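# Move hard drive, power supply and blanking panel

## Task

Finish three jobs in whatever order you like. First, take the hard drive off the cart and set it lying flat on the anti-static mat of the work bench, entirely within the mat's edges. Second, carry the spare power supply from the parts shelving over to the work bench; it is the slim steel box with a round fan on one end and gold contacts on the other. Third, move the blanking panel from the work bench so that all of it sits inside the empty bay of the parts shelving. No other item from the bench or the shelving may end up on the floor. The hard drive breaks from even a small drop or a hard bump, and a broken drive fails the task. At the end the gripper must have let go and the robot must be clear of the objects, and nothing may count as placed if only the robot is holding it there. The robot must not fall over or be left leaning, or the task fails.

## Robot and tools

ROBOT. A Hello Robot Stretch 3 with one arm. A two-wheel base (0.33 m long, 0.34 m wide) carries a mast with a lift; a telescoping arm on the lift sticks out to the robot's right. At its end is a wrist (yaw, pitch, roll) and a two-finger gripper. The head on top pans and tilts and holds head_camera and nav_camera; wrist_camera rides on the gripper. The arm cannot reach forward, so the base must drive to move the gripper along the robot's x axis. Turning in place pivots about the point between the drive wheels, 0.05 m behind the front edge. Stowed (arm in, wrist folded) the wrist extends up to 0.06 m beyond the right side and a spin sweeps radius 0.28 m; an unfolded, level gripper reaches outside that circle.

FRAMES. Base frame: origin on the floor between the drive wheels, x forward, y left, z up. hand_pose is in the base frame, located where the closed fingertips meet; with all wrist joints at 0 its x axis is up, y runs back along the arm toward the mast, z points to the robot's rear. The odometry frame is the base frame at scene start; base_odometry counts wheel rotation only (slip looks like travel), heading positive left, range -3.142 to 3.142.

execute_actions. Argument actions: a list holding a single action, or empty to just read state and images. Argument cameras: optional list of names from head_camera, nav_camera, wrist_camera, all; omitted, null or ["all"] gives every camera, [] gives none. An action may contain:
- base: exactly one key. translate_m is a relative drive in metres from the base's last reported position, forward positive, -1 to 1. rotate_rad is a relative turn in radians, counter-clockwise (left) positive, -3.2 to 3.2. No sideways motion.
- joints: a dict of absolute targets by name: lift_m 0 to 1.1 (arm height on mast); arm_m 0 to 0.52 (extension); wrist_yaw_rad -1.345 to 4.42 (0 along the arm, positive toward the front, 3.0 folded over the base); wrist_pitch_rad -1.57 to 0.451 (0 level, negative tips fingers down); wrist_roll_rad -2.911 to 2.911 (0 fingers side by side, horizontal); gripper_m -0.089 to 0.179 (larger is wider; the real fingertip gap is about 0.007 less when nearly shut, 0.025 less when fully open, zero under 0.007); head_pan_rad -3.953 to 1.73 (0 forward, positive left, -1.57 looks along the arm); head_tilt_rad -1.53 to 0.419 (negative looks down). Done tolerances: ±0.004 for lift_m, arm_m, gripper_m; ±0.02 for yaw, roll, head; ±0.05 for pitch.
- contact_limits: {"arm_m": effort %, 1 to 100}; the arm stops (contact_stop) when its effort hits that level, and it also caps the holding force until the next action. Too small a value stops it immediately.
Motions in one action start together. Anything not named may still be driving toward an older target without the status showing it. A bad key or out-of-range number rejects the call with no motion. If a result reports a stop, remaining motion calls in that same reply are skipped.

wait: seconds, 0 to 10; commands nothing and returns the same readout as an empty action.
zoom_image: camera plus region [x0, y0, x1, y1] in pixels of that camera's latest full image, no larger than 504 by 504. Image sizes: head_camera 896x504, nav_camera 672x504 (fisheye), wrist_camera 644x364.
finished_scene: scene = the number of the current scene; ends it for good after the last command has been held, and reports success.

RESULTS. pictures lists the order of the returned images. joint_positions gives joint values. base_status and joint_status: done (for the base, wheels turned the full amount even if slipping), off_target (stopped short, may still push), contact_stop, time_out, torque_fault; after the last three the old target is dropped. on_its_own covers uncommanded parts; "held at" is the held target, not the actual position. The arm and lift stop on firm contact and then go slack until commanded again; a slack lift may sag under load or rise if the fingers close on a surface. Base, wrist and head have no contact stop and keep pushing. A wrist servo pushed hard for several seconds goes limp for 10 s (torque_fault). motor_effort: percent of maximum, positive toward larger joint values, bracket = peak during last action; readings carry fixed offsets and noise. Positive wheel effort pushes forward. lidar_m: 12 distances in metres, 30-degree sectors starting straight ahead and going counter-clockwise (4th left, 7th behind, 10th right), plane 0.17 m above the floor, range 0.15 to 12, "-" = nothing; misses clear or thin things, and the robot body hides parts of sectors 5, 6, 9, 10 when the lift is low. wrist_depth_mm and head_depth_mm: 7x7 median depths from the top left, ranges 45-1000 and 280-4000 mm; the head one is in the sideways image orientation. base_tilt: forward and right lean in degrees (fixed bias up to about 4). turned_by_wheels and turned_by_imu: rotation since the last result, left positive.

SPEED. Full base speed (0.30 m/s, 1.9 rad/s) needs lift_m under 0.30, arm_m under 0.03 and wrist_yaw_rad over 2.54; otherwise 0.10 m/s and 0.63 rad/s.

GRIPPING. Command gripper_m smaller than the object's width to hold it; smaller squeezes harder, but a stall guard eases off, so heavy or slick items may slide; resend a different value to grip again. Release by commanding at least 0.02 above where the fingers made contact. Neither the reading nor done proves a grasp; check images.

AVOID. Fold or unfold the wrist only with lift_m between 0.32 and 0.95, wrist_pitch_rad -0.4 and roll near 0; once folded the lift may go down to 0.25. With yaw below -0.4 keep pitch at -0.5 or lower. Pushing against something rigid with the gripper above roughly 0.45 m, raising the contact limit, or pushing again after a contact_stop can tip the robot; so can driving while holding or pushing something fixed, or snagging furniture (worst in reverse). If leaning, back off in small steps, free the gripper, and drop lift_m to about 0.2. Never let the hard drive drop or strike anything, do not knock other items to the floor, and do not slam or shove hard. Objects may occasionally be nudged by outside pushes, so verify placements before ending.

Each tool is called after ">>>" as name(argument=value, ...), one argument or row to a line, values as JSON.

## Session

>>> execute_actions(
  actions=[],
)

Scene clock: 0.00 s.
base_odometry: x=+0.000 y=+0.000 heading=+0.000 (m, m, rad; odometry frame)
turned_by_wheels: +0.000 (rad since the last result)
turned_by_imu: +0.000 (rad since the last result)
base_tilt: forward=+1.1 right=-2.0 (deg)
lidar_m: 1.90 1.55 1.61 2.34 2.15 0.84 0.67 0.66 0.72 2.08 1.68 2.36
head_depth_mm: 1948 2300 2254 2254 2243 2232 2219 / 1946 2170 2161 2166 2159 2117 2118 / 1960 2101 2124 2081 2088 2074 2059 / 1989 2022 2003 2007 1977 1997 1976 / 1928 1952 1944 1920 1929 1908 1902 / 1857 1862 1864 1850 1865 1851 1827 / 1812 1806 1802 1802 1794 1765 1781
base_status: not commanded
joint_positions: lift_m=+0.454 arm_m=+0.002 wrist_yaw_rad=+2.896 wrist_pitch_rad=-0.614 wrist_roll_rad=+0.014 gripper_m=+0.037 head_pan_rad=+0.008 head_tilt_rad=+0.015
joint_status: not commanded
motor_effort: left_wheel=-1 right_wheel=-1 lift_m=+23 arm_m=-1 wrist_yaw_rad=+1 wrist_pitch_rad=+4 wrist_roll_rad=+0 gripper_m=+0 head_pan_rad=+1 head_tilt_rad=+3 (%)
hand_pose: x=+0.0264 y=+0.0430 z=+0.4259 quat_wxyz=(+0.296, +0.699, +0.127, +0.638) (m; base frame)
wrist_depth_mm: - - - - - - - / - - - - - - - / 851 - 857 861 866 912 889 / 736 724 739 733 743 755 751 / 641 643 - 653 662 660 664 / 576 576 - 578 568 576 583 / 515 - - 531 523 520 526
pictures: head_camera (sideways: a quarter turn clockwise sets it upright), nav_camera (sideways: a quarter turn counterclockwise sets it upright), wrist_camera
Images, in order (width x height): head_camera 896x504, nav_camera 672x504, wrist_camera 644x364.

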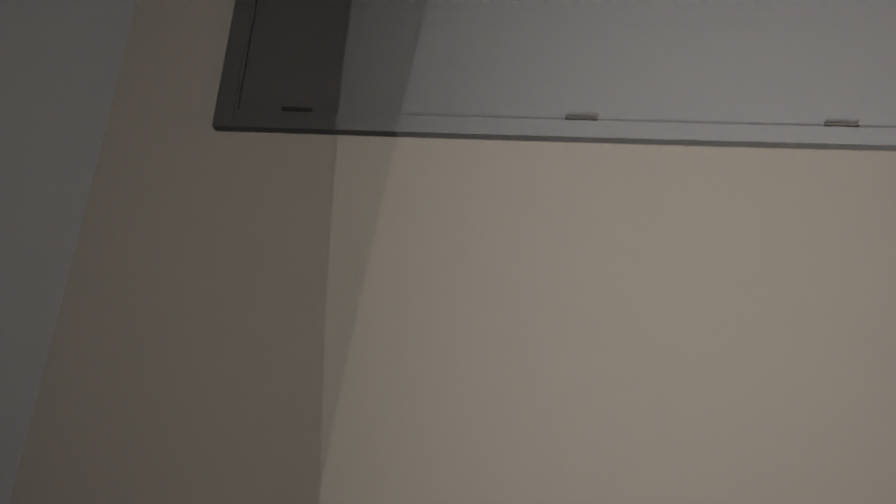

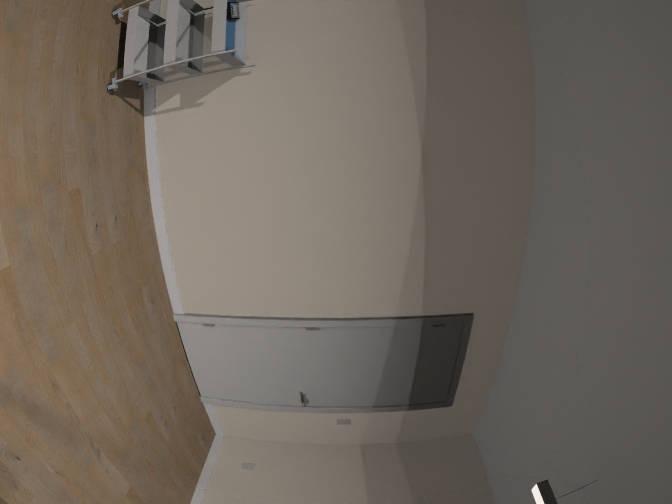

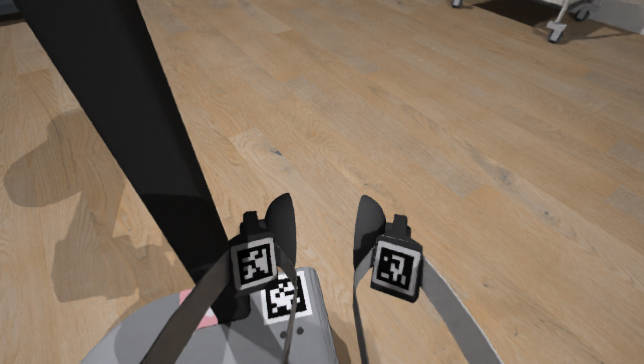

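>>> execute_actions(
  actions=[
    {"joints":{"head_pan_rad":0.85,"head_tilt_rad":-0.4}},
  ],
  cameras=["head_camera","nav_camera"],
)

>>> execute_actions(
  actions=[
    {"joints":{"head_pan_rad":1.73,"head_tilt_rad":-0.4}},
  ],
  cameras=["nav_camera"],
)

>>> execute_actions(
  actions=[
    {"joints":{"head_pan_rad":-1.2,"head_tilt_rad":-0.4}},
  ],
  cameras=["nav_camera"],
)

>>> execute_actions(
  actions=[
    {"joints":{"head_pan_rad":-2.7,"head_tilt_rad":-0.4}},
  ],
  cameras=["nav_camera"],
)

Scene clock: 1.60 s.
base_odometry: x=+0.000 y=+0.000 heading=+0.000 (m, m, rad; odometry frame)
turned_by_wheels: +0.000 (rad since the last result)
turned_by_imu: +0.000 (rad since the last result)
base_tilt: forward=+1.0 right=-2.1 (deg)
lidar_m: 1.90 1.55 1.61 2.33 2.15 0.84 0.67 0.66 0.72 2.09 1.67 2.35
head_depth_mm: 1631 1724 1827 1928 2036 1918 1547 / 1713 1810 1908 1995 2120 1900 1540 / 1782 1895 2010 1977 2017 1856 1533 / 1882 1984 2107 2066 2040 1895 1532 / 1961 2087 2229 2396 2388 1873 1520 / 2064 2214 2350 2563 2480 1871 1521 / 2179 2325 2502 2719 2446 1887 1520
base_status: not commanded
joint_positions: lift_m=+0.454 arm_m=+0.002 wrist_yaw_rad=+2.896 wrist_pitch_rad=-0.614 wrist_roll_rad=+0.014 gripper_m=+0.037 head_pan_rad=+0.843 head_tilt_rad=-0.394
joint_status: all done
motor_effort: left_wheel=-1(1) right_wheel=-1(1) lift_m=+23(23) arm_m=-2(0) wrist_yaw_rad=+0(1) wrist_pitch_rad=+4(4) wrist_roll_rad=+0(0) gripper_m=+0(1) head_pan_rad=+2(41) head_tilt_rad=-3(33) (%)
hand_pose: x=+0.0264 y=+0.0430 z=+0.4259 quat_wxyz=(+0.296, +0.699, +0.127, +0.638) (m; base frame)
wrist_depth_mm: - - - - - - - / - - - - - - - / 859 - 857 878 867 874 884 / 748 729 737 745 748 755 745 / 643 645 - 653 666 656 663 / 578 572 - 581 563 577 588 / 513 - - 532 522 519 526
pictures: head_camera (sideways: a quarter turn clockwise sets it upright), nav_camera (sideways: a quarter turn counterclockwise sets it upright)
Images, in order (width x height): head_camera 896x504, nav_camera 672x504.

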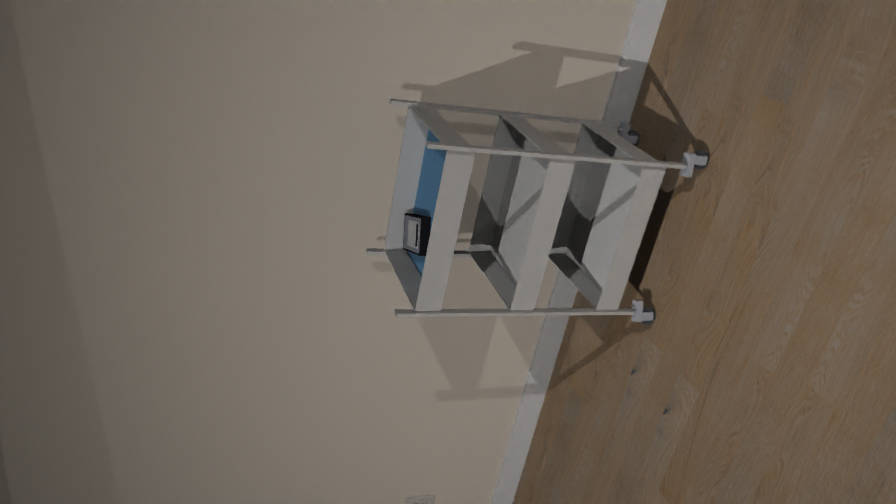

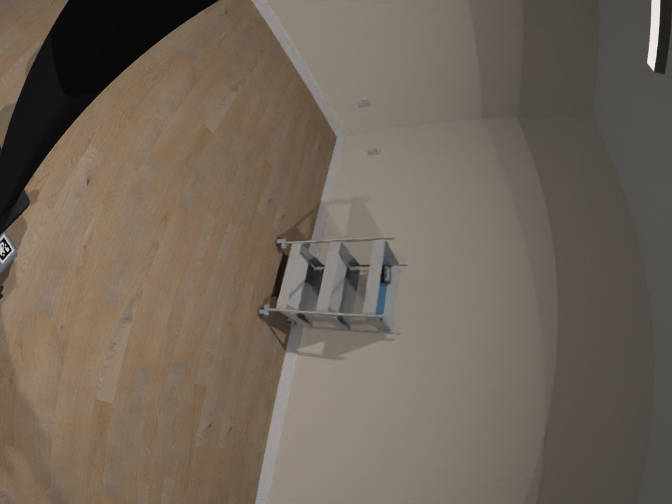

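Scene clock: 2.63 s.
base_odometry: x=+0.000 y=+0.000 heading=+0.000 (m, m, rad; odometry frame)
turned_by_wheels: +0.000 (rad since the last result)
turned_by_imu: +0.000 (rad since the last result)
base_tilt: forward=+1.1 right=-2.0 (deg)
lidar_m: 1.90 1.55 1.61 2.33 2.15 0.84 0.67 0.67 0.72 2.08 1.67 2.35
head_depth_mm: 2235 2375 2551 2743 2521 1913 1539 / 2192 2344 2491 2675 2508 1906 1532 / 2142 2271 2420 2594 2515 1885 1530 / 2090 2220 2390 2519 2477 1909 1528 / 2061 2183 2331 2493 2510 1898 1528 / 2018 2133 2271 2417 2365 1880 1520 / 1935 1890 - - - - -
base_status: not commanded
joint_positions: lift_m=+0.454 arm_m=+0.002 wrist_yaw_rad=+2.896 wrist_pitch_rad=-0.614 wrist_roll_rad=+0.014 gripper_m=+0.037 head_pan_rad=+1.723 head_tilt_rad=-0.395
joint_status: all done
motor_effort: left_wheel=-2(1) right_wheel=-1(1) lift_m=+23(23) arm_m=+0(0) wrist_yaw_rad=+1(0) wrist_pitch_rad=+4(4) wrist_roll_rad=+0(0) gripper_m=+1(1) head_pan_rad=+4(41) head_tilt_rad=-3(3) (%)
hand_pose: x=+0.0264 y=+0.0430 z=+0.4259 quat_wxyz=(+0.296, +0.699, +0.127, +0.638) (m; base frame)
wrist_depth_mm: - - - - - - - / - - - - - - - / 851 - 853 866 882 880 875 / 745 719 738 747 762 743 756 / 653 648 - 654 662 654 655 / 563 574 - 582 569 576 583 / 512 - - 528 517 528 525
pictures: nav_camera (sideways: a quarter turn counterclockwise sets it upright)
Images, in order (width x height): nav_camera 672x504.

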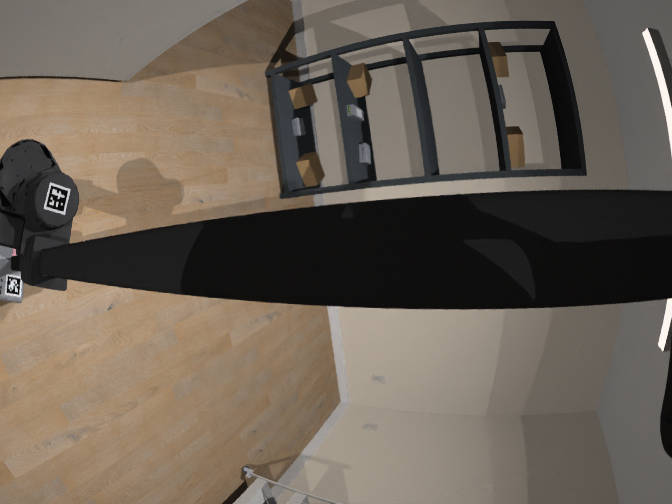

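Scene clock: 4.43 s.
base_odometry: x=+0.000 y=+0.000 heading=+0.000 (m, m, rad; odometry frame)
turned_by_wheels: +0.000 (rad since the last result)
turned_by_imu: +0.001 (rad since the last result)
base_tilt: forward=+1.0 right=-2.1 (deg)
lidar_m: 1.90 1.55 1.60 2.33 2.15 0.84 0.67 0.66 0.72 2.08 1.68 2.36
head_depth_mm: 2165 2302 2097 2616 2549 1906 1538 / 2169 2305 2083 2668 2525 1896 1532 / 2175 2315 2055 2660 2518 1903 1524 / 2179 2318 2038 2621 2536 1901 1528 / 2183 2327 2283 2513 2393 1891 1520 / 2206 2332 2474 2666 2499 1882 1519 / 2191 2316 2500 2650 2494 1881 1519
base_status: not commanded
joint_positions: lift_m=+0.454 arm_m=+0.002 wrist_yaw_rad=+2.896 wrist_pitch_rad=-0.614 wrist_roll_rad=+0.014 gripper_m=+0.037 head_pan_rad=-1.193 head_tilt_rad=-0.395
joint_status: all done
motor_effort: left_wheel=-1(2) right_wheel=-1(1) lift_m=+23(23) arm_m=-1(0) wrist_yaw_rad=+1(0) wrist_pitch_rad=+4(4) wrist_roll_rad=+0(0) gripper_m=+0(0) head_pan_rad=-4(45) head_tilt_rad=-2(3) (%)
hand_pose: x=+0.0264 y=+0.0430 z=+0.4259 quat_wxyz=(+0.296, +0.699, +0.127, +0.638) (m; base frame)
wrist_depth_mm: - - - - - - - / - - - - - - - / 851 - 867 873 880 882 887 / 736 731 748 749 741 751 759 / 654 646 - 643 667 660 654 / 566 573 - 580 564 575 583 / 517 - - 537 522 522 519
pictures: nav_camera (sideways: a quarter turn counterclockwise sets it upright)
Images, in order (width x height): nav_camera 672x504.

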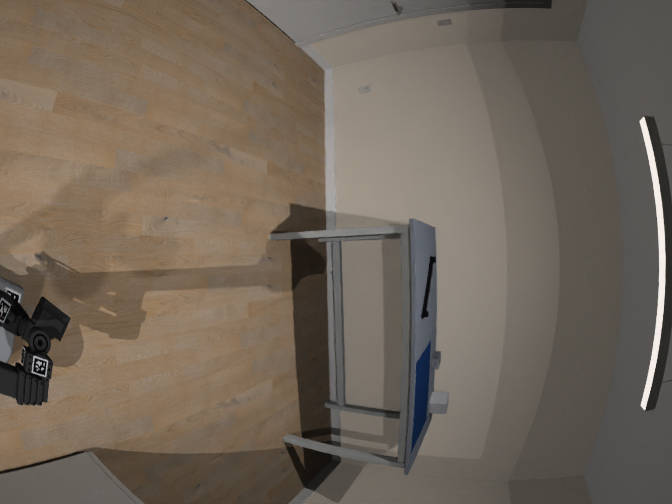

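Scene clock: 5.70 s.
base_odometry: x=+0.000 y=+0.000 heading=+0.000 (m, m, rad; odometry frame)
turned_by_wheels: +0.000 (rad since the last result)
turned_by_imu: +0.000 (rad since the last result)
base_tilt: forward=+1.0 right=-2.1 (deg)
lidar_m: 1.90 1.55 1.61 2.34 2.15 0.84 0.67 0.66 0.72 2.09 1.67 2.36
head_depth_mm: 544 577 615 656 703 756 819 / 549 582 619 663 711 765 834 / 553 587 625 667 718 777 845 / 558 590 630 674 727 783 850 / 562 596 635 681 733 791 863 / 566 602 642 689 738 798 871 / 572 608 648 695 749 810 893
base_status: not commanded
joint_positions: lift_m=+0.454 arm_m=+0.002 wrist_yaw_rad=+2.896 wrist_pitch_rad=-0.614 wrist_roll_rad=+0.014 gripper_m=+0.037 head_pan_rad=-2.693 head_tilt_rad=-0.395
joint_status: all done
motor_effort: left_wheel=-1(1) right_wheel=-1(1) lift_m=+23(23) arm_m=-1(1) wrist_yaw_rad=+0(0) wrist_pitch_rad=+4(4) wrist_roll_rad=+0(0) gripper_m=+1(0) head_pan_rad=-2(45) head_tilt_rad=-2(4) (%)
hand_pose: x=+0.0264 y=+0.0430 z=+0.4259 quat_wxyz=(+0.296, +0.699, +0.127, +0.638) (m; base frame)
wrist_depth_mm: - - - - - - - / - - - - - - - / 856 - 859 879 873 873 865 / 724 733 745 750 761 748 746 / 645 650 - 643 670 647 656 / 573 580 - 575 572 584 589 / 516 - - 536 515 522 525
pictures: nav_camera (sideways: a quarter turn counterclockwise sets it upright)
Images, in order (width x height): nav_camera 672x504.

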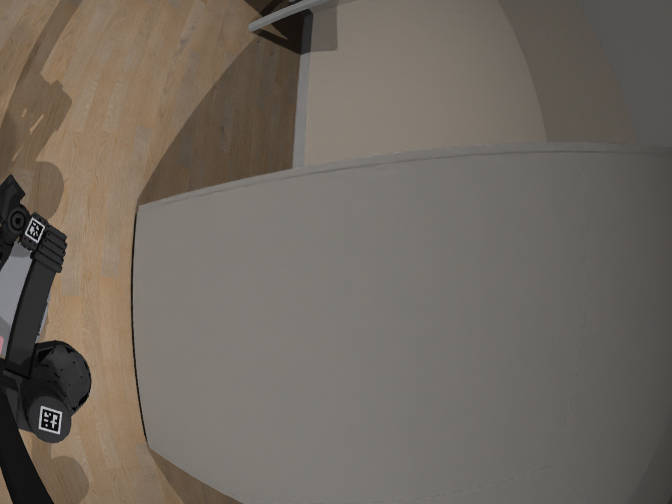

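>>> execute_actions(
  actions=[
    {"joints":{"lift_m":0.27,"wrist_pitch_rad":-0.4,"head_pan_rad":-0.3,"head_tilt_rad":-0.6}},
  ],
  cameras=[],
)

>>> execute_actions(
  actions=[
    {"base":{"rotate_rad":1.05}},
  ],
  cameras=[],
)

>>> execute_actions(
  actions=[
    {"base":{"translate_m":1.0}},
  ],
  cameras=["nav_camera"],
)

>>> execute_actions(
  actions=[
    {"base":{"translate_m":0.38}},
  ],
  cameras=[],
)

>>> execute_actions(
  actions=[
    {"base":{"rotate_rad":0.87},"joints":{"head_pan_rad":-1.57,"head_tilt_rad":-0.8}},
  ],
  cameras=["head_camera","nav_camera"],
)

Scene clock: 9.53 s.
base_odometry: x=+0.000 y=+0.000 heading=+0.000 (m, m, rad; odometry frame)
turned_by_wheels: +0.000 (rad since the last result)
turned_by_imu: +0.001 (rad since the last result)
base_tilt: forward=+1.0 right=-2.1 (deg)
lidar_m: 1.91 1.55 1.61 2.34 2.14 0.84 0.67 0.66 0.72 2.08 1.67 2.36
head_depth_mm: 2592 2818 2981 2472 1924 1567 1331 / 2468 2734 3052 2467 1909 1549 1322 / 2260 2464 2774 2452 1894 1557 1320 / 2076 2290 2564 2473 1901 1561 1322 / 1946 2127 2338 2444 1915 1556 1310 / 1844 1997 2187 2320 1894 1552 1319 / 1728 1876 2026 2188 1899 1546 1310
base_status: not commanded
joint_positions: lift_m=+0.270 arm_m=+0.002 wrist_yaw_rad=+2.896 wrist_pitch_rad=-0.418 wrist_roll_rad=+0.014 gripper_m=+0.037 head_pan_rad=-0.307 head_tilt_rad=-0.592
joint_status: all done
motor_effort: left_wheel=-1(1) right_wheel=-1(1) lift_m=+20(21) arm_m=+0(1) wrist_yaw_rad=+0(0) wrist_pitch_rad=+6(5) wrist_roll_rad=+0(0) gripper_m=+1(0) head_pan_rad=+3(44) head_tilt_rad=-4(24) (%)
hand_pose: x=+0.0334 y=+0.0710 z=+0.2829 quat_wxyz=(+0.231, +0.709, +0.059, +0.664) (m; base frame)
wrist_depth_mm: - - - - - - - / - - - - - - - / 810 - 828 844 846 848 855 / 649 - 658 657 671 671 679 / 541 - 563 545 553 543 551 / 456 - - 466 449 466 464 / - - - 408 398 405 405
pictures: none
No camera images: the call's "cameras" was empty. Leave "cameras" out to get every camera's image.

Scene clock: 11.50 s.
base_odometry: x=+0.000 y=+0.000 heading=+1.050 (m, m, rad; odometry frame)
turned_by_wheels: +1.050 (rad since the last result)
turned_by_imu: +1.029 (rad since the last result)
base_tilt: forward=+1.0 right=-2.1 (deg)
lidar_m: 1.61 2.34 1.84 0.84 0.67 0.66 0.72 2.08 1.68 2.36 1.91 1.55
head_depth_mm: 1598 1728 1882 2078 1930 1572 1326 / 1651 1802 1956 2157 1920 1564 1326 / 1710 1870 2012 2198 1908 1567 1315 / 1769 1929 1999 1947 1909 1553 1319 / 1837 2010 2005 2190 1880 1554 1317 / 1913 2102 2306 2455 1882 1544 1314 / 1994 2185 2443 2426 1906 1539 1317
base_status: done
joint_positions: lift_m=+0.270 arm_m=+0.002 wrist_yaw_rad=+2.896 wrist_pitch_rad=-0.418 wrist_roll_rad=+0.014 gripper_m=+0.037 head_pan_rad=-0.307 head_tilt_rad=-0.593
joint_status: not commanded
motor_effort: left_wheel=-3(7) right_wheel=+2(11) lift_m=+20(20) arm_m=-1(1) wrist_yaw_rad=+0(0) wrist_pitch_rad=+6(6) wrist_roll_rad=+0(0) gripper_m=+0(0) head_pan_rad=+3(4) head_tilt_rad=-4(4) (%)
hand_pose: x=+0.0334 y=+0.0710 z=+0.2829 quat_wxyz=(+0.231, +0.709, +0.059, +0.664) (m; base frame)
wrist_depth_mm: - 740 - - - - - / - 793 - - - - - / 571 - 826 848 856 860 861 / 623 - 658 667 662 667 673 / 539 - 567 546 557 555 552 / 456 - - 462 453 467 467 / - - - 414 404 405 406
pictures: none
No camera images: the call's "cameras" was empty. Leave "cameras" out to get every camera's image.

Scene clock: 16.50 s.
base_odometry: x=+0.498 y=+0.867 heading=+1.050 (m, m, rad; odometry frame)
turned_by_wheels: +0.000 (rad since the last result)
turned_by_imu: +0.008 (rad since the last result)
base_tilt: forward=+1.1 right=-2.0 (deg)
lidar_m: 0.75 1.72 1.70 1.49 2.10 1.46 1.58 2.34 2.77 1.38 0.69 0.69
head_depth_mm: 904 980 1065 1103 921 1079 1166 / 933 1009 1113 1131 947 1075 1209 / 968 1048 1157 1130 983 1133 1238 / 1002 1091 1208 1302 1010 1142 1265 / 1041 1139 1265 1413 1607 1552 1316 / 1079 1193 1322 1501 1696 1550 1316 / 1123 1239 1397 1576 1772 1544 1314
base_status: done
joint_positions: lift_m=+0.270 arm_m=+0.002 wrist_yaw_rad=+2.896 wrist_pitch_rad=-0.417 wrist_roll_rad=+0.014 gripper_m=+0.037 head_pan_rad=-0.307 head_tilt_rad=-0.593
joint_status: not commanded
motor_effort: left_wheel=-3(7) right_wheel=+2(10) lift_m=+20(20) arm_m=-2(1) wrist_yaw_rad=+1(0) wrist_pitch_rad=+6(6) wrist_roll_rad=+0(0) gripper_m=+0(0) head_pan_rad=+3(4) head_tilt_rad=-4(4) (%)
hand_pose: x=+0.0334 y=+0.0710 z=+0.2830 quat_wxyz=(+0.231, +0.709, +0.059, +0.664) (m; base frame)
wrist_depth_mm: - - - - - - - / - - - - - - - / 817 - 833 844 843 844 867 / 648 - 660 663 669 665 682 / 539 - 564 541 556 548 547 / 456 - - 466 448 469 467 / - - - 411 409 404 409
pictures: nav_camera (sideways: a quarter turn counterclockwise sets it upright)
Images, in order (width x height): nav_camera 672x504.

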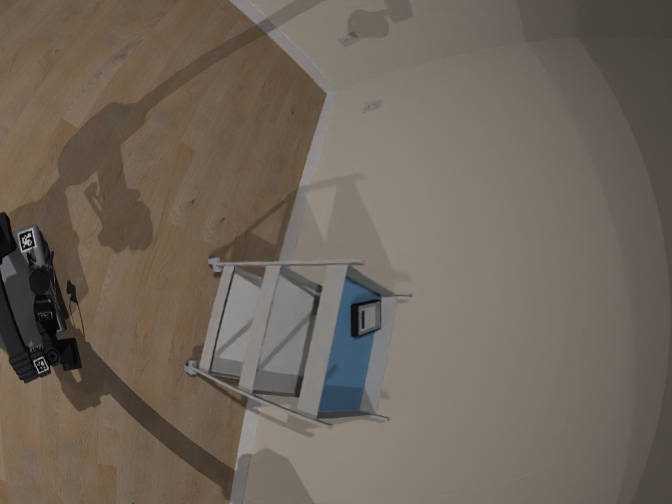

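Scene clock: 19.43 s.
base_odometry: x=+0.687 y=+1.197 heading=+1.050 (m, m, rad; odometry frame)
turned_by_wheels: +0.000 (rad since the last result)
turned_by_imu: +0.003 (rad since the last result)
base_tilt: forward=+1.0 right=-2.0 (deg)
lidar_m: 0.86 1.32 1.47 1.52 2.15 1.77 1.91 2.65 2.06 0.49 0.39 0.38
head_depth_mm: 644 694 758 834 866 720 638 / 664 721 792 870 940 750 650 / 686 751 820 913 1021 1160 838 / 715 777 858 959 1080 1241 1319 / 738 807 899 1011 1142 1327 1315 / 770 847 943 1060 1217 1412 1322 / 798 884 988 1123 1301 1475 1309
base_status: done
joint_positions: lift_m=+0.270 arm_m=+0.002 wrist_yaw_rad=+2.896 wrist_pitch_rad=-0.417 wrist_roll_rad=+0.014 gripper_m=+0.037 head_pan_rad=-0.307 head_tilt_rad=-0.593
joint_status: not commanded
motor_effort: left_wheel=-4(6) right_wheel=+2(10) lift_m=+20(20) arm_m=-1(1) wrist_yaw_rad=+1(0) wrist_pitch_rad=+6(5) wrist_roll_rad=+1(0) gripper_m=+0(0) head_pan_rad=+3(3) head_tilt_rad=-4(3) (%)
hand_pose: x=+0.0334 y=+0.0710 z=+0.2831 quat_wxyz=(+0.231, +0.709, +0.059, +0.664) (m; base frame)
wrist_depth_mm: - - - - - - - / - - - - - - - / 813 - 830 843 842 862 861 / 655 - 658 665 656 665 677 / 535 - 562 546 560 549 555 / 456 - - 461 446 463 466 / - - - 412 402 405 404
pictures: none
No camera images: the call's "cameras" was empty. Leave "cameras" out to get every camera's image.

Scene clock: 21.13 s.
base_odometry: x=+0.687 y=+1.197 heading=+1.919 (m, m, rad; odometry frame)
turned_by_wheels: +0.870 (rad since the last result)
turned_by_imu: +0.853 (rad since the last result)
base_tilt: forward=+1.1 right=-2.1 (deg)
lidar_m: 1.47 1.51 1.52 1.76 1.80 2.66 3.27 1.18 0.41 0.39 0.39 1.07
head_depth_mm: 691 780 897 875 756 903 1096 / 689 780 892 878 756 920 1093 / 690 777 895 877 757 920 1090 / 691 775 896 859 754 919 1093 / 689 778 892 976 754 954 1138 / 691 778 893 1050 1264 1358 1202 / 688 777 892 1049 1270 1361 1194
base_status: done
joint_positions: lift_m=+0.270 arm_m=+0.002 wrist_yaw_rad=+2.896 wrist_pitch_rad=-0.417 wrist_roll_rad=+0.014 gripper_m=+0.037 head_pan_rad=-1.563 head_tilt_rad=-0.790
joint_status: all done
motor_effort: left_wheel=-3(10) right_wheel=+2(9) lift_m=+20(20) arm_m=-1(0) wrist_yaw_rad=+1(1) wrist_pitch_rad=+5(5) wrist_roll_rad=+0(0) gripper_m=+0(0) head_pan_rad=-3(44) head_tilt_rad=-5(26) (%)
hand_pose: x=+0.0334 y=+0.0710 z=+0.2831 quat_wxyz=(+0.231, +0.709, +0.059, +0.664) (m; base frame)
wrist_depth_mm: - - - - - - - / - - - - - - - / 820 - 837 861 850 855 866 / 654 - 650 667 663 672 669 / 536 - 555 547 566 557 551 / 454 - - 460 447 468 467 / - - - 412 399 406 410
pictures: head_camera (sideways: a quarter turn clockwise sets it upright), nav_camera (sideways: a quarter turn counterclockwise sets it upright)
Images, in order (width x height): head_camera 896x504, nav_camera 672x504.

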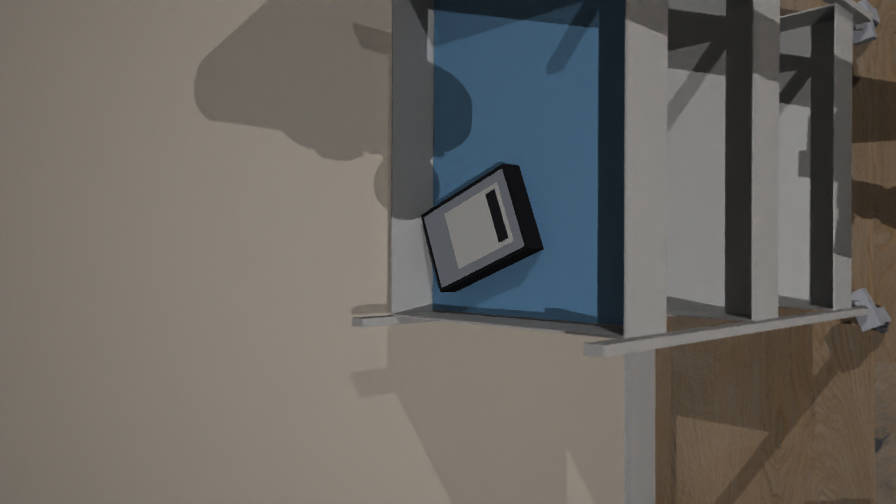

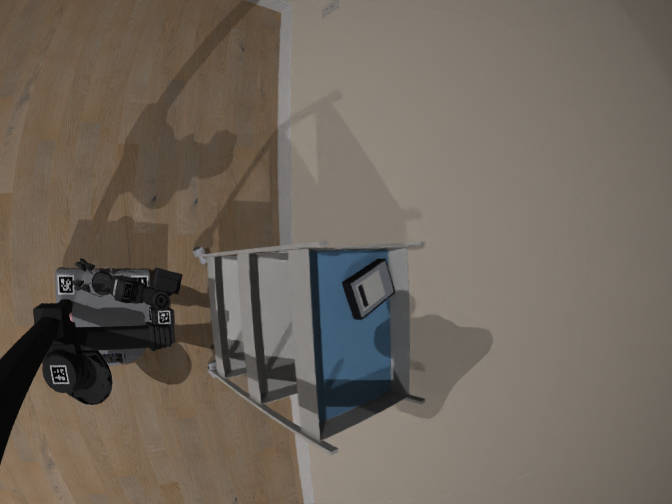

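>>> execute_actions(
  actions=[
    {"joints":{"lift_m":0.94}},
  ],
  cameras=[],
)

>>> execute_actions(
  actions=[
    {"joints":{"wrist_yaw_rad":0.0,"gripper_m":0.17}},
  ],
  cameras=[],
)

>>> execute_actions(
  actions=[
    {"joints":{"lift_m":1.05,"wrist_pitch_rad":-1.57,"arm_m":0.3}},
  ],
)

Scene clock: 28.70 s.
base_odometry: x=+0.687 y=+1.197 heading=+1.919 (m, m, rad; odometry frame)
turned_by_wheels: +0.000 (rad since the last result)
turned_by_imu: +0.002 (rad since the last result)
base_tilt: forward=+0.9 right=-2.0 (deg)
lidar_m: 1.47 1.51 1.52 1.77 1.80 2.65 3.28 1.18 0.41 0.39 0.39 1.08
head_depth_mm: 691 777 901 898 - - 1091 / 692 779 897 876 - - 1093 / 690 780 891 874 - - - / 690 776 894 858 - - 1085 / 688 778 893 978 - 905 1138 / 689 778 895 1045 1234 1340 1202 / 691 777 895 1048 1268 1360 1200
base_status: not commanded
joint_positions: lift_m=+0.940 arm_m=+0.002 wrist_yaw_rad=+2.896 wrist_pitch_rad=-0.417 wrist_roll_rad=+0.014 gripper_m=+0.037 head_pan_rad=-1.563 head_tilt_rad=-0.790
joint_status: all done
motor_effort: left_wheel=-3(3) right_wheel=+2(2) lift_m=+27(28) arm_m=+0(0) wrist_yaw_rad=+0(0) wrist_pitch_rad=+6(6) wrist_roll_rad=+0(0) gripper_m=+1(1) head_pan_rad=-4(4) head_tilt_rad=-5(5) (%)
hand_pose: x=+0.0334 y=+0.0711 z=+0.9528 quat_wxyz=(+0.231, +0.709, +0.059, +0.664) (m; base frame)
wrist_depth_mm: - - - - - - - / - - - - - - - / - - - - - - - / - - - - - - - / - - - - - - - / - - - - - - - / - - - - - - -
pictures: none
No camera images: the call's "cameras" was empty. Leave "cameras" out to get every camera's image.

Scene clock: 31.13 s.
base_odometry: x=+0.687 y=+1.197 heading=+1.919 (m, m, rad; odometry frame)
turned_by_wheels: +0.000 (rad since the last result)
turned_by_imu: +0.001 (rad since the last result)
base_tilt: forward=+0.9 right=-2.1 (deg)
lidar_m: 1.47 1.50 1.52 1.76 1.80 2.66 3.27 1.18 0.41 0.39 0.39 1.08
head_depth_mm: 691 780 897 898 - - - / 689 777 895 877 - - - / 690 778 894 876 - - - / 689 779 895 871 774 921 1090 / 691 778 893 907 755 951 1140 / 692 776 891 1049 1272 1366 1200 / 691 781 892 1050 1269 1358 1198
base_status: not commanded
joint_positions: lift_m=+0.940 arm_m=+0.002 wrist_yaw_rad=+0.002 wrist_pitch_rad=-0.417 wrist_roll_rad=+0.014 gripper_m=+0.170 head_pan_rad=-1.563 head_tilt_rad=-0.790
joint_status: all done
motor_effort: left_wheel=-3(3) right_wheel=+2(3) lift_m=+27(27) arm_m=-1(1) wrist_yaw_rad=-2(3) wrist_pitch_rad=+6(6) wrist_roll_rad=+0(0) gripper_m=+2(90) head_pan_rad=-3(3) head_tilt_rad=-5(5) (%)
hand_pose: x=-0.0210 y=-0.3713 z=+0.9528 quat_wxyz=(+0.687, +0.146, -0.696, -0.147) (m; base frame)
wrist_depth_mm: 475 482 481 486 491 502 497 / 515 523 528 539 535 537 544 / 580 581 582 583 596 596 605 / 640 646 633 593 599 649 677 / 714 711 695 520 555 553 771 / 817 855 498 461 476 463 869 / 954 958 404 410 408 409 392
pictures: none
No camera images: the call's "cameras" was empty. Leave "cameras" out to get every camera's image.

Scene clock: 34.53 s.
base_odometry: x=+0.687 y=+1.197 heading=+1.919 (m, m, rad; odometry frame)
turned_by_wheels: +0.000 (rad since the last result)
turned_by_imu: +0.001 (rad since the last result)
base_tilt: forward=+1.0 right=-2.1 (deg)
lidar_m: 1.47 1.51 1.52 1.77 1.80 2.65 3.26 1.19 0.41 0.38 0.39 1.07
head_depth_mm: 728 778 893 877 757 904 1093 / - 779 896 878 755 919 1094 / - - 922 875 756 917 1093 / 689 779 892 862 755 919 1098 / 688 777 888 974 753 957 1144 / 689 781 893 1047 1269 1360 1196 / 689 778 893 1047 1268 1361 1199
base_status: not commanded
joint_positions: lift_m=+1.050 arm_m=+0.300 wrist_yaw_rad=+0.000 wrist_pitch_rad=-1.563 wrist_roll_rad=+0.014 gripper_m=+0.170 head_pan_rad=-1.563 head_tilt_rad=-0.790
joint_status: all done
joint sent to its limit — the command would take wrist_pitch_rad past its lower limit, so that joint was sent only as far as its limit.
motor_effort: left_wheel=-3(3) right_wheel=+2(2) lift_m=+26(27) arm_m=+2(5) wrist_yaw_rad=+0(2) wrist_pitch_rad=-2(6) wrist_roll_rad=+0(0) gripper_m=+1(0) head_pan_rad=-4(3) head_tilt_rad=-5(6) (%)
hand_pose: x=-0.0216 y=-0.4227 z=+0.9321 quat_wxyz=(+0.499, +0.494, -0.505, -0.502) (m; base frame)
wrist_depth_mm: - - 388 363 385 389 376 / - - 400 398 398 399 393 / - - 417 415 413 410 408 / - - 427 424 421 421 401 / - - - - - - - / - - - - - - - / - - - - - - -
pictures: head_camera (sideways: a quarter turn clockwise sets it upright), nav_camera (sideways: a quarter turn counterclockwise sets it upright), wrist_camera
Images, in order (width x height): head_camera 896x504, nav_camera 672x504, wrist_camera 644x364.

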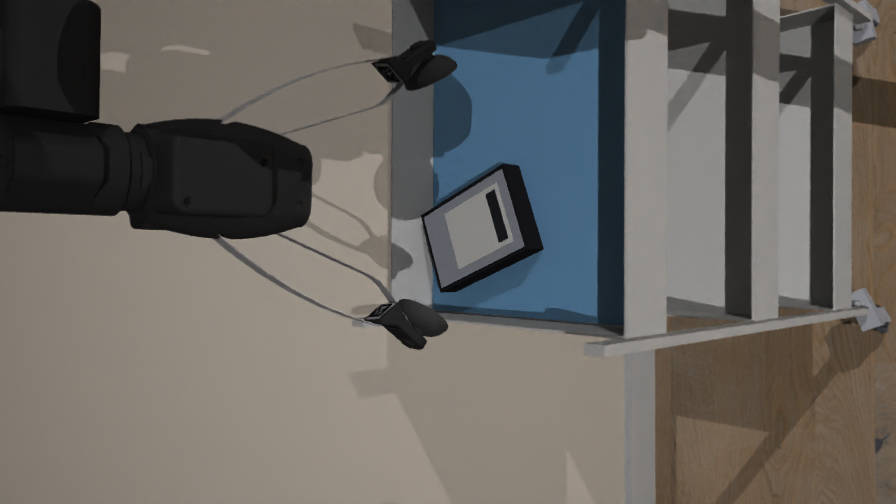

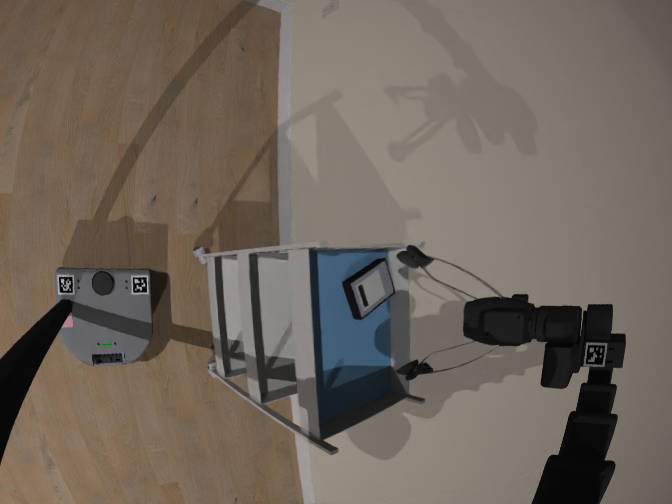

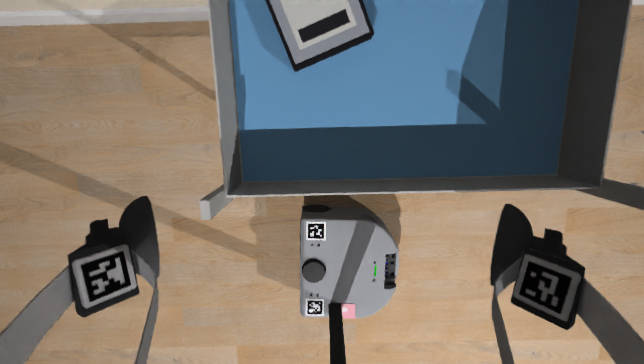

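>>> execute_actions(
  actions=[
    {"base":{"translate_m":0.04},"joints":{"lift_m":0.95,"wrist_yaw_rad":0.42,"arm_m":0.48,"gripper_m":0.16}},
  ],
  cameras=["head_camera","wrist_camera"],
)

Scene clock: 38.00 s.
base_odometry: x=+0.673 y=+1.234 heading=+1.919 (m, m, rad; odometry frame)
turned_by_wheels: +0.000 (rad since the last result)
turned_by_imu: +0.001 (rad since the last result)
base_tilt: forward=+1.0 right=-2.0 (deg)
lidar_m: 1.43 1.46 1.49 1.77 1.81 2.69 3.31 1.18 0.41 0.38 0.81 1.07
head_depth_mm: - 799 891 877 757 899 1101 / - 779 889 879 757 902 1091 / - - 912 871 755 905 1094 / 688 771 891 862 754 904 1094 / 688 773 891 1041 1275 1335 1202 / 687 772 890 1043 1270 1359 1196 / 688 773 887 1046 1264 1361 1196
base_status: done
joint_positions: lift_m=+0.950 arm_m=+0.480 wrist_yaw_rad=+0.419 wrist_pitch_rad=-1.564 wrist_roll_rad=+0.014 gripper_m=+0.160 head_pan_rad=-1.563 head_tilt_rad=-0.790
joint_status: all done
motor_effort: left_wheel=-4(2) right_wheel=+2(7) lift_m=+20(20) arm_m=+2(3) wrist_yaw_rad=+2(3) wrist_pitch_rad=-1(1) wrist_roll_rad=+0(0) gripper_m=+0(53) head_pan_rad=-3(2) head_tilt_rad=-6(6) (%)
hand_pose: x=-0.0307 y=-0.6045 z=+0.8325 quat_wxyz=(+0.592, +0.589, -0.391, -0.388) (m; base frame)
wrist_depth_mm: 885 874 812 300 374 289 236 / 940 902 886 302 293 404 316 / 946 966 319 290 313 316 429 / - - 328 299 323 324 326 / - - 340 311 338 333 335 / - - 350 351 349 350 341 / - - 355 364 362 360 341
pictures: head_camera (sideways: a quarter turn clockwise sets it upright), wrist_camera
Images, in order (width x height): head_camera 896x504, wrist_camera 644x364.

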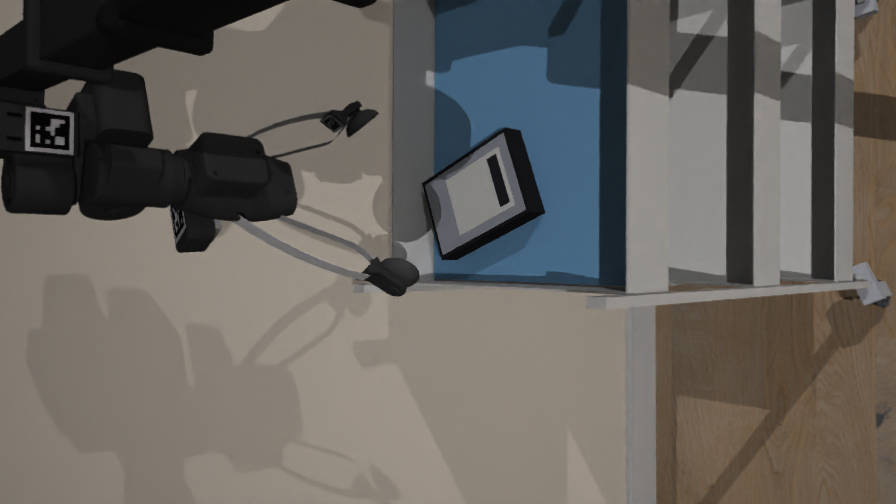

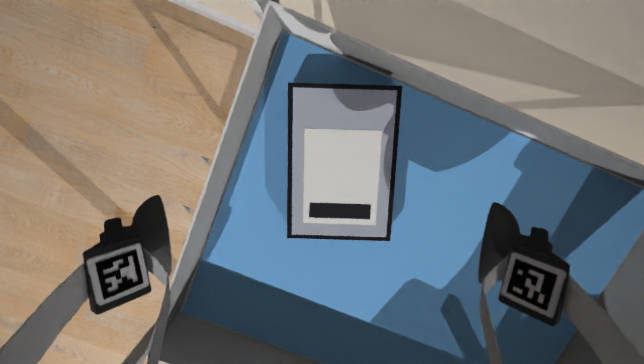

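>>> execute_actions(
  actions=[
    {"base":{"translate_m":-0.017},"joints":{"lift_m":0.89,"arm_m":0.483,"wrist_yaw_rad":0.39,"gripper_m":0.148}},
  ],
  cameras=["head_camera","wrist_camera"],
)

Scene clock: 39.93 s.
base_odometry: x=+0.679 y=+1.218 heading=+1.919 (m, m, rad; odometry frame)
turned_by_wheels: +0.000 (rad since the last result)
turned_by_imu: +0.000 (rad since the last result)
base_tilt: forward=+1.0 right=-2.0 (deg)
lidar_m: 1.45 1.49 1.51 1.77 1.80 2.68 3.30 1.18 0.41 0.38 0.81 1.07
head_depth_mm: 690 - - 879 756 901 1092 / 669 804 893 875 755 906 1096 / 677 - 933 873 758 902 1091 / 688 775 903 858 757 899 1096 / 688 780 887 1023 1160 1287 1174 / 689 775 892 1048 1268 1356 1193 / 688 775 893 1043 1267 1357 1194
base_status: done
joint_positions: lift_m=+0.890 arm_m=+0.483 wrist_yaw_rad=+0.392 wrist_pitch_rad=-1.564 wrist_roll_rad=+0.014 gripper_m=+0.148 head_pan_rad=-1.563 head_tilt_rad=-0.790
joint_status: all done
motor_effort: left_wheel=-4(8) right_wheel=+1(4) lift_m=+20(21) arm_m=+2(6) wrist_yaw_rad=-2(2) wrist_pitch_rad=-1(1) wrist_roll_rad=+0(0) gripper_m=+0(57) head_pan_rad=-3(3) head_tilt_rad=-5(5) (%)
hand_pose: x=-0.0301 y=-0.6072 z=+0.7725 quat_wxyz=(+0.587, +0.584, -0.399, -0.395) (m; base frame)
wrist_depth_mm: 824 836 237 235 333 290 238 / 881 851 233 228 237 252 325 / 914 880 254 233 257 256 256 / 924 911 267 240 265 265 266 / 968 930 276 249 272 274 273 / - 289 287 286 284 - 284 / - 295 298 296 297 294 291
pictures: head_camera (sideways: a quarter turn clockwise sets it upright), wrist_camera
Images, in order (width x height): head_camera 896x504, wrist_camera 644x364.

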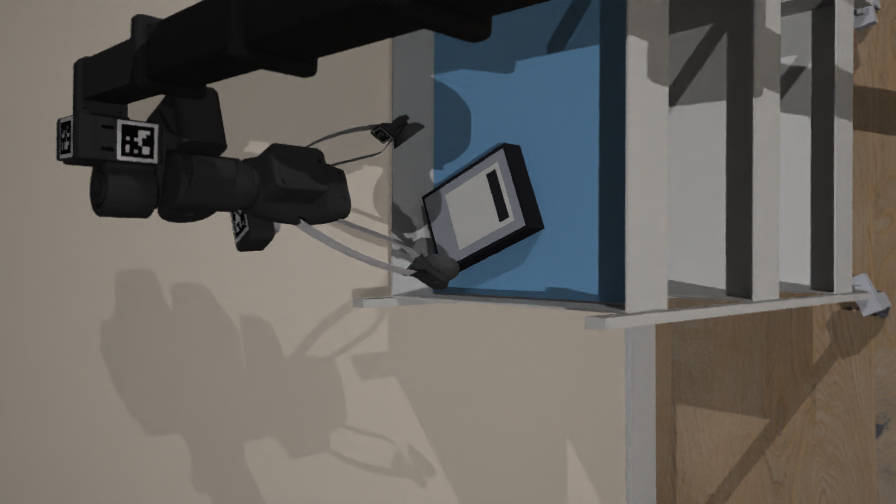

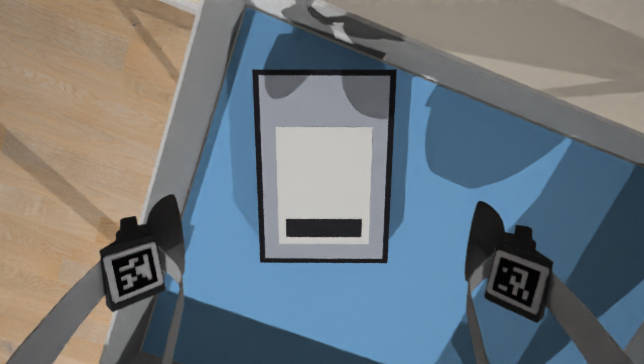

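>>> execute_actions(
  actions=[
    {"base":{"translate_m":0.004},"joints":{"lift_m":0.83,"arm_m":0.494}},
  ],
  cameras=["head_camera","wrist_camera"],
)

Scene clock: 42.00 s.
base_odometry: x=+0.678 y=+1.222 heading=+1.919 (m, m, rad; odometry frame)
turned_by_wheels: +0.000 (rad since the last result)
turned_by_imu: +0.000 (rad since the last result)
base_tilt: forward=+1.0 right=-2.1 (deg)
lidar_m: 1.44 1.47 1.50 1.77 1.80 2.68 3.30 1.18 0.41 0.38 0.81 1.08
head_depth_mm: 691 765 - - 738 907 1099 / 689 - 912 876 755 905 1094 / 687 - - 859 757 899 1091 / 688 774 890 868 756 902 1090 / 687 776 892 1021 1195 1313 1176 / 689 775 892 1050 1268 1356 1191 / 687 775 892 1041 1270 1364 1198
base_status: done
joint_positions: lift_m=+0.830 arm_m=+0.494 wrist_yaw_rad=+0.392 wrist_pitch_rad=-1.564 wrist_roll_rad=+0.014 gripper_m=+0.148 head_pan_rad=-1.563 head_tilt_rad=-0.790
joint_status: all done
motor_effort: left_wheel=-3(4) right_wheel=+2(9) lift_m=+20(21) arm_m=+3(3) wrist_yaw_rad=-2(2) wrist_pitch_rad=-1(1) wrist_roll_rad=+0(0) gripper_m=+0(0) head_pan_rad=-3(2) head_tilt_rad=-5(5) (%)
hand_pose: x=-0.0301 y=-0.6182 z=+0.7125 quat_wxyz=(+0.586, +0.584, -0.399, -0.396) (m; base frame)
wrist_depth_mm: 788 156 187 178 151 267 220 / 813 161 191 170 170 160 277 / 840 168 176 173 175 199 172 / 872 172 203 179 203 205 205 / 897 162 211 185 209 210 212 / 928 224 218 192 217 - 219 / 969 230 231 230 230 229 228
pictures: head_camera (sideways: a quarter turn clockwise sets it upright), wrist_camera
Images, in order (width x height): head_camera 896x504, wrist_camera 644x364.

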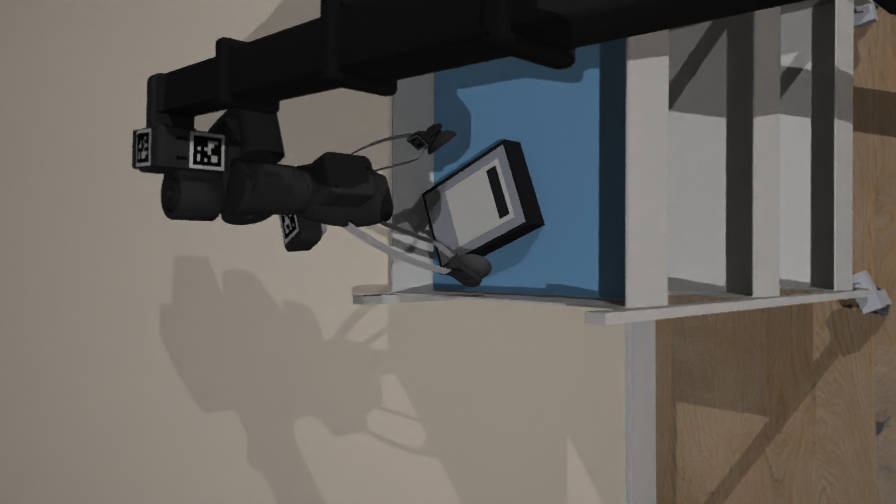

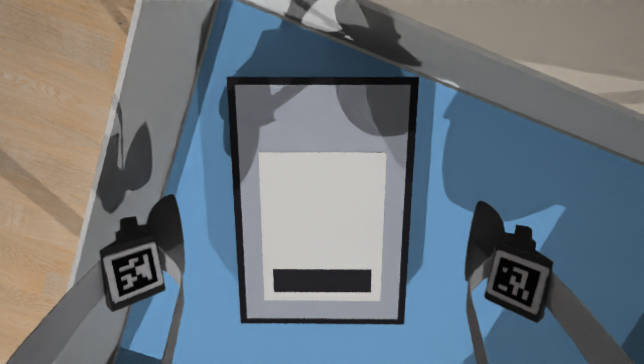

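>>> execute_actions(
  actions=[
    {"joints":{"lift_m":0.795,"gripper_m":0.14}},
  ],
  cameras=["head_camera","wrist_camera"],
)

Scene clock: 43.40 s.
base_odometry: x=+0.678 y=+1.222 heading=+1.919 (m, m, rad; odometry frame)
turned_by_wheels: +0.000 (rad since the last result)
turned_by_imu: +0.000 (rad since the last result)
base_tilt: forward=+1.0 right=-2.1 (deg)
lidar_m: 1.44 1.48 1.50 1.77 1.80 2.68 3.29 1.18 0.41 0.38 0.81 1.07
head_depth_mm: 688 778 879 - - 912 1102 / 688 751 932 877 754 903 1096 / 689 748 - 839 757 904 1093 / 688 777 891 859 754 901 1095 / 688 775 889 1021 1192 1304 1176 / 689 776 892 1044 1271 1363 1201 / 688 778 889 1041 1267 1358 1199
base_status: not commanded
joint_positions: lift_m=+0.795 arm_m=+0.494 wrist_yaw_rad=+0.392 wrist_pitch_rad=-1.564 wrist_roll_rad=+0.014 gripper_m=+0.140 head_pan_rad=-1.563 head_tilt_rad=-0.790
joint_status: all done
motor_effort: left_wheel=-3(3) right_wheel=+2(2) lift_m=+19(20) arm_m=+2(3) wrist_yaw_rad=-2(2) wrist_pitch_rad=-1(1) wrist_roll_rad=+0(0) gripper_m=+0(44) head_pan_rad=-4(3) head_tilt_rad=-6(6) (%)
hand_pose: x=-0.0301 y=-0.6182 z=+0.6775 quat_wxyz=(+0.586, +0.584, -0.399, -0.396) (m; base frame)
wrist_depth_mm: 744 129 155 155 126 104 214 / 444 141 136 136 135 144 113 / 123 155 141 139 140 165 164 / 130 169 146 144 145 170 170 / 139 167 151 149 150 175 176 / 142 186 155 154 155 - 182 / - 192 163 160 162 190 189
pictures: head_camera (sideways: a quarter turn clockwise sets it upright), wrist_camera
Images, in order (width x height): head_camera 896x504, wrist_camera 644x364.

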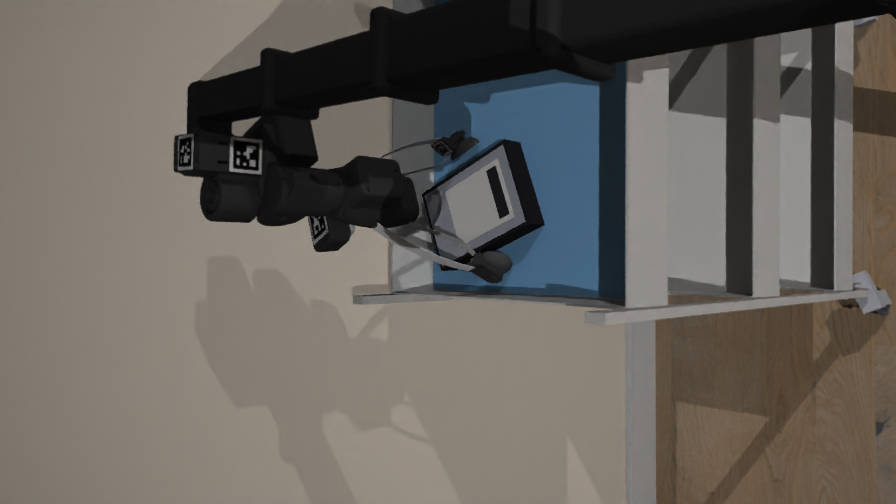

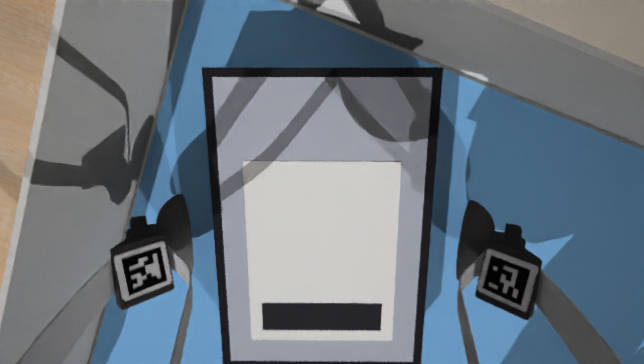

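>>> execute_actions(
  actions=[
    {"joints":{"lift_m":0.782}},
  ],
  cameras=[],
)

>>> execute_actions(
  actions=[
    {"joints":{"gripper_m":0.06}},
  ],
  cameras=["head_camera","wrist_camera"],
)

Scene clock: 44.77 s.
base_odometry: x=+0.678 y=+1.222 heading=+1.919 (m, m, rad; odometry frame)
turned_by_wheels: +0.000 (rad since the last result)
turned_by_imu: +0.000 (rad since the last result)
base_tilt: forward=+1.1 right=-2.0 (deg)
lidar_m: 1.44 1.48 1.50 1.77 1.80 2.68 3.30 1.18 0.41 0.38 0.81 1.07
head_depth_mm: 690 776 875 - - 904 1091 / 690 749 932 875 756 905 1095 / 688 749 - 844 753 900 1090 / 689 776 891 868 757 904 1096 / 687 776 891 1021 1190 1309 1177 / 687 774 890 1051 1274 1365 1201 / 689 775 891 1049 1267 1357 1196
base_status: not commanded
joint_positions: lift_m=+0.794 arm_m=+0.494 wrist_yaw_rad=+0.392 wrist_pitch_rad=-1.566 wrist_roll_rad=+0.014 gripper_m=+0.140 head_pan_rad=-1.563 head_tilt_rad=-0.790
joint_status: lift_m contact_stop (moved -0.002 of -0.013)
on_its_own: lift_m is slack since a contact_stop, until your next command for it (your +0.782 is given up)
motor_effort: left_wheel=-2(3) right_wheel=+1(2) lift_m=+23(22) arm_m=+2(2) wrist_yaw_rad=-2(2) wrist_pitch_rad=+0(1) wrist_roll_rad=+0(1) gripper_m=+0(1) head_pan_rad=-3(3) head_tilt_rad=-5(5) (%)
hand_pose: x=-0.0304 y=-0.6177 z=+0.6760 quat_wxyz=(+0.586, +0.584, -0.398, -0.396) (m; base frame)
wrist_depth_mm: 745 128 154 154 126 105 209 / 442 141 135 135 135 146 110 / 122 155 140 138 139 163 164 / 129 168 144 143 144 169 168 / 139 166 150 148 149 174 175 / 141 185 155 153 155 - 180 / - 191 162 159 162 188 187
pictures: none
No camera images: the call's "cameras" was empty. Leave "cameras" out to get every camera's image.

not run: a stop came earlier in this reply.


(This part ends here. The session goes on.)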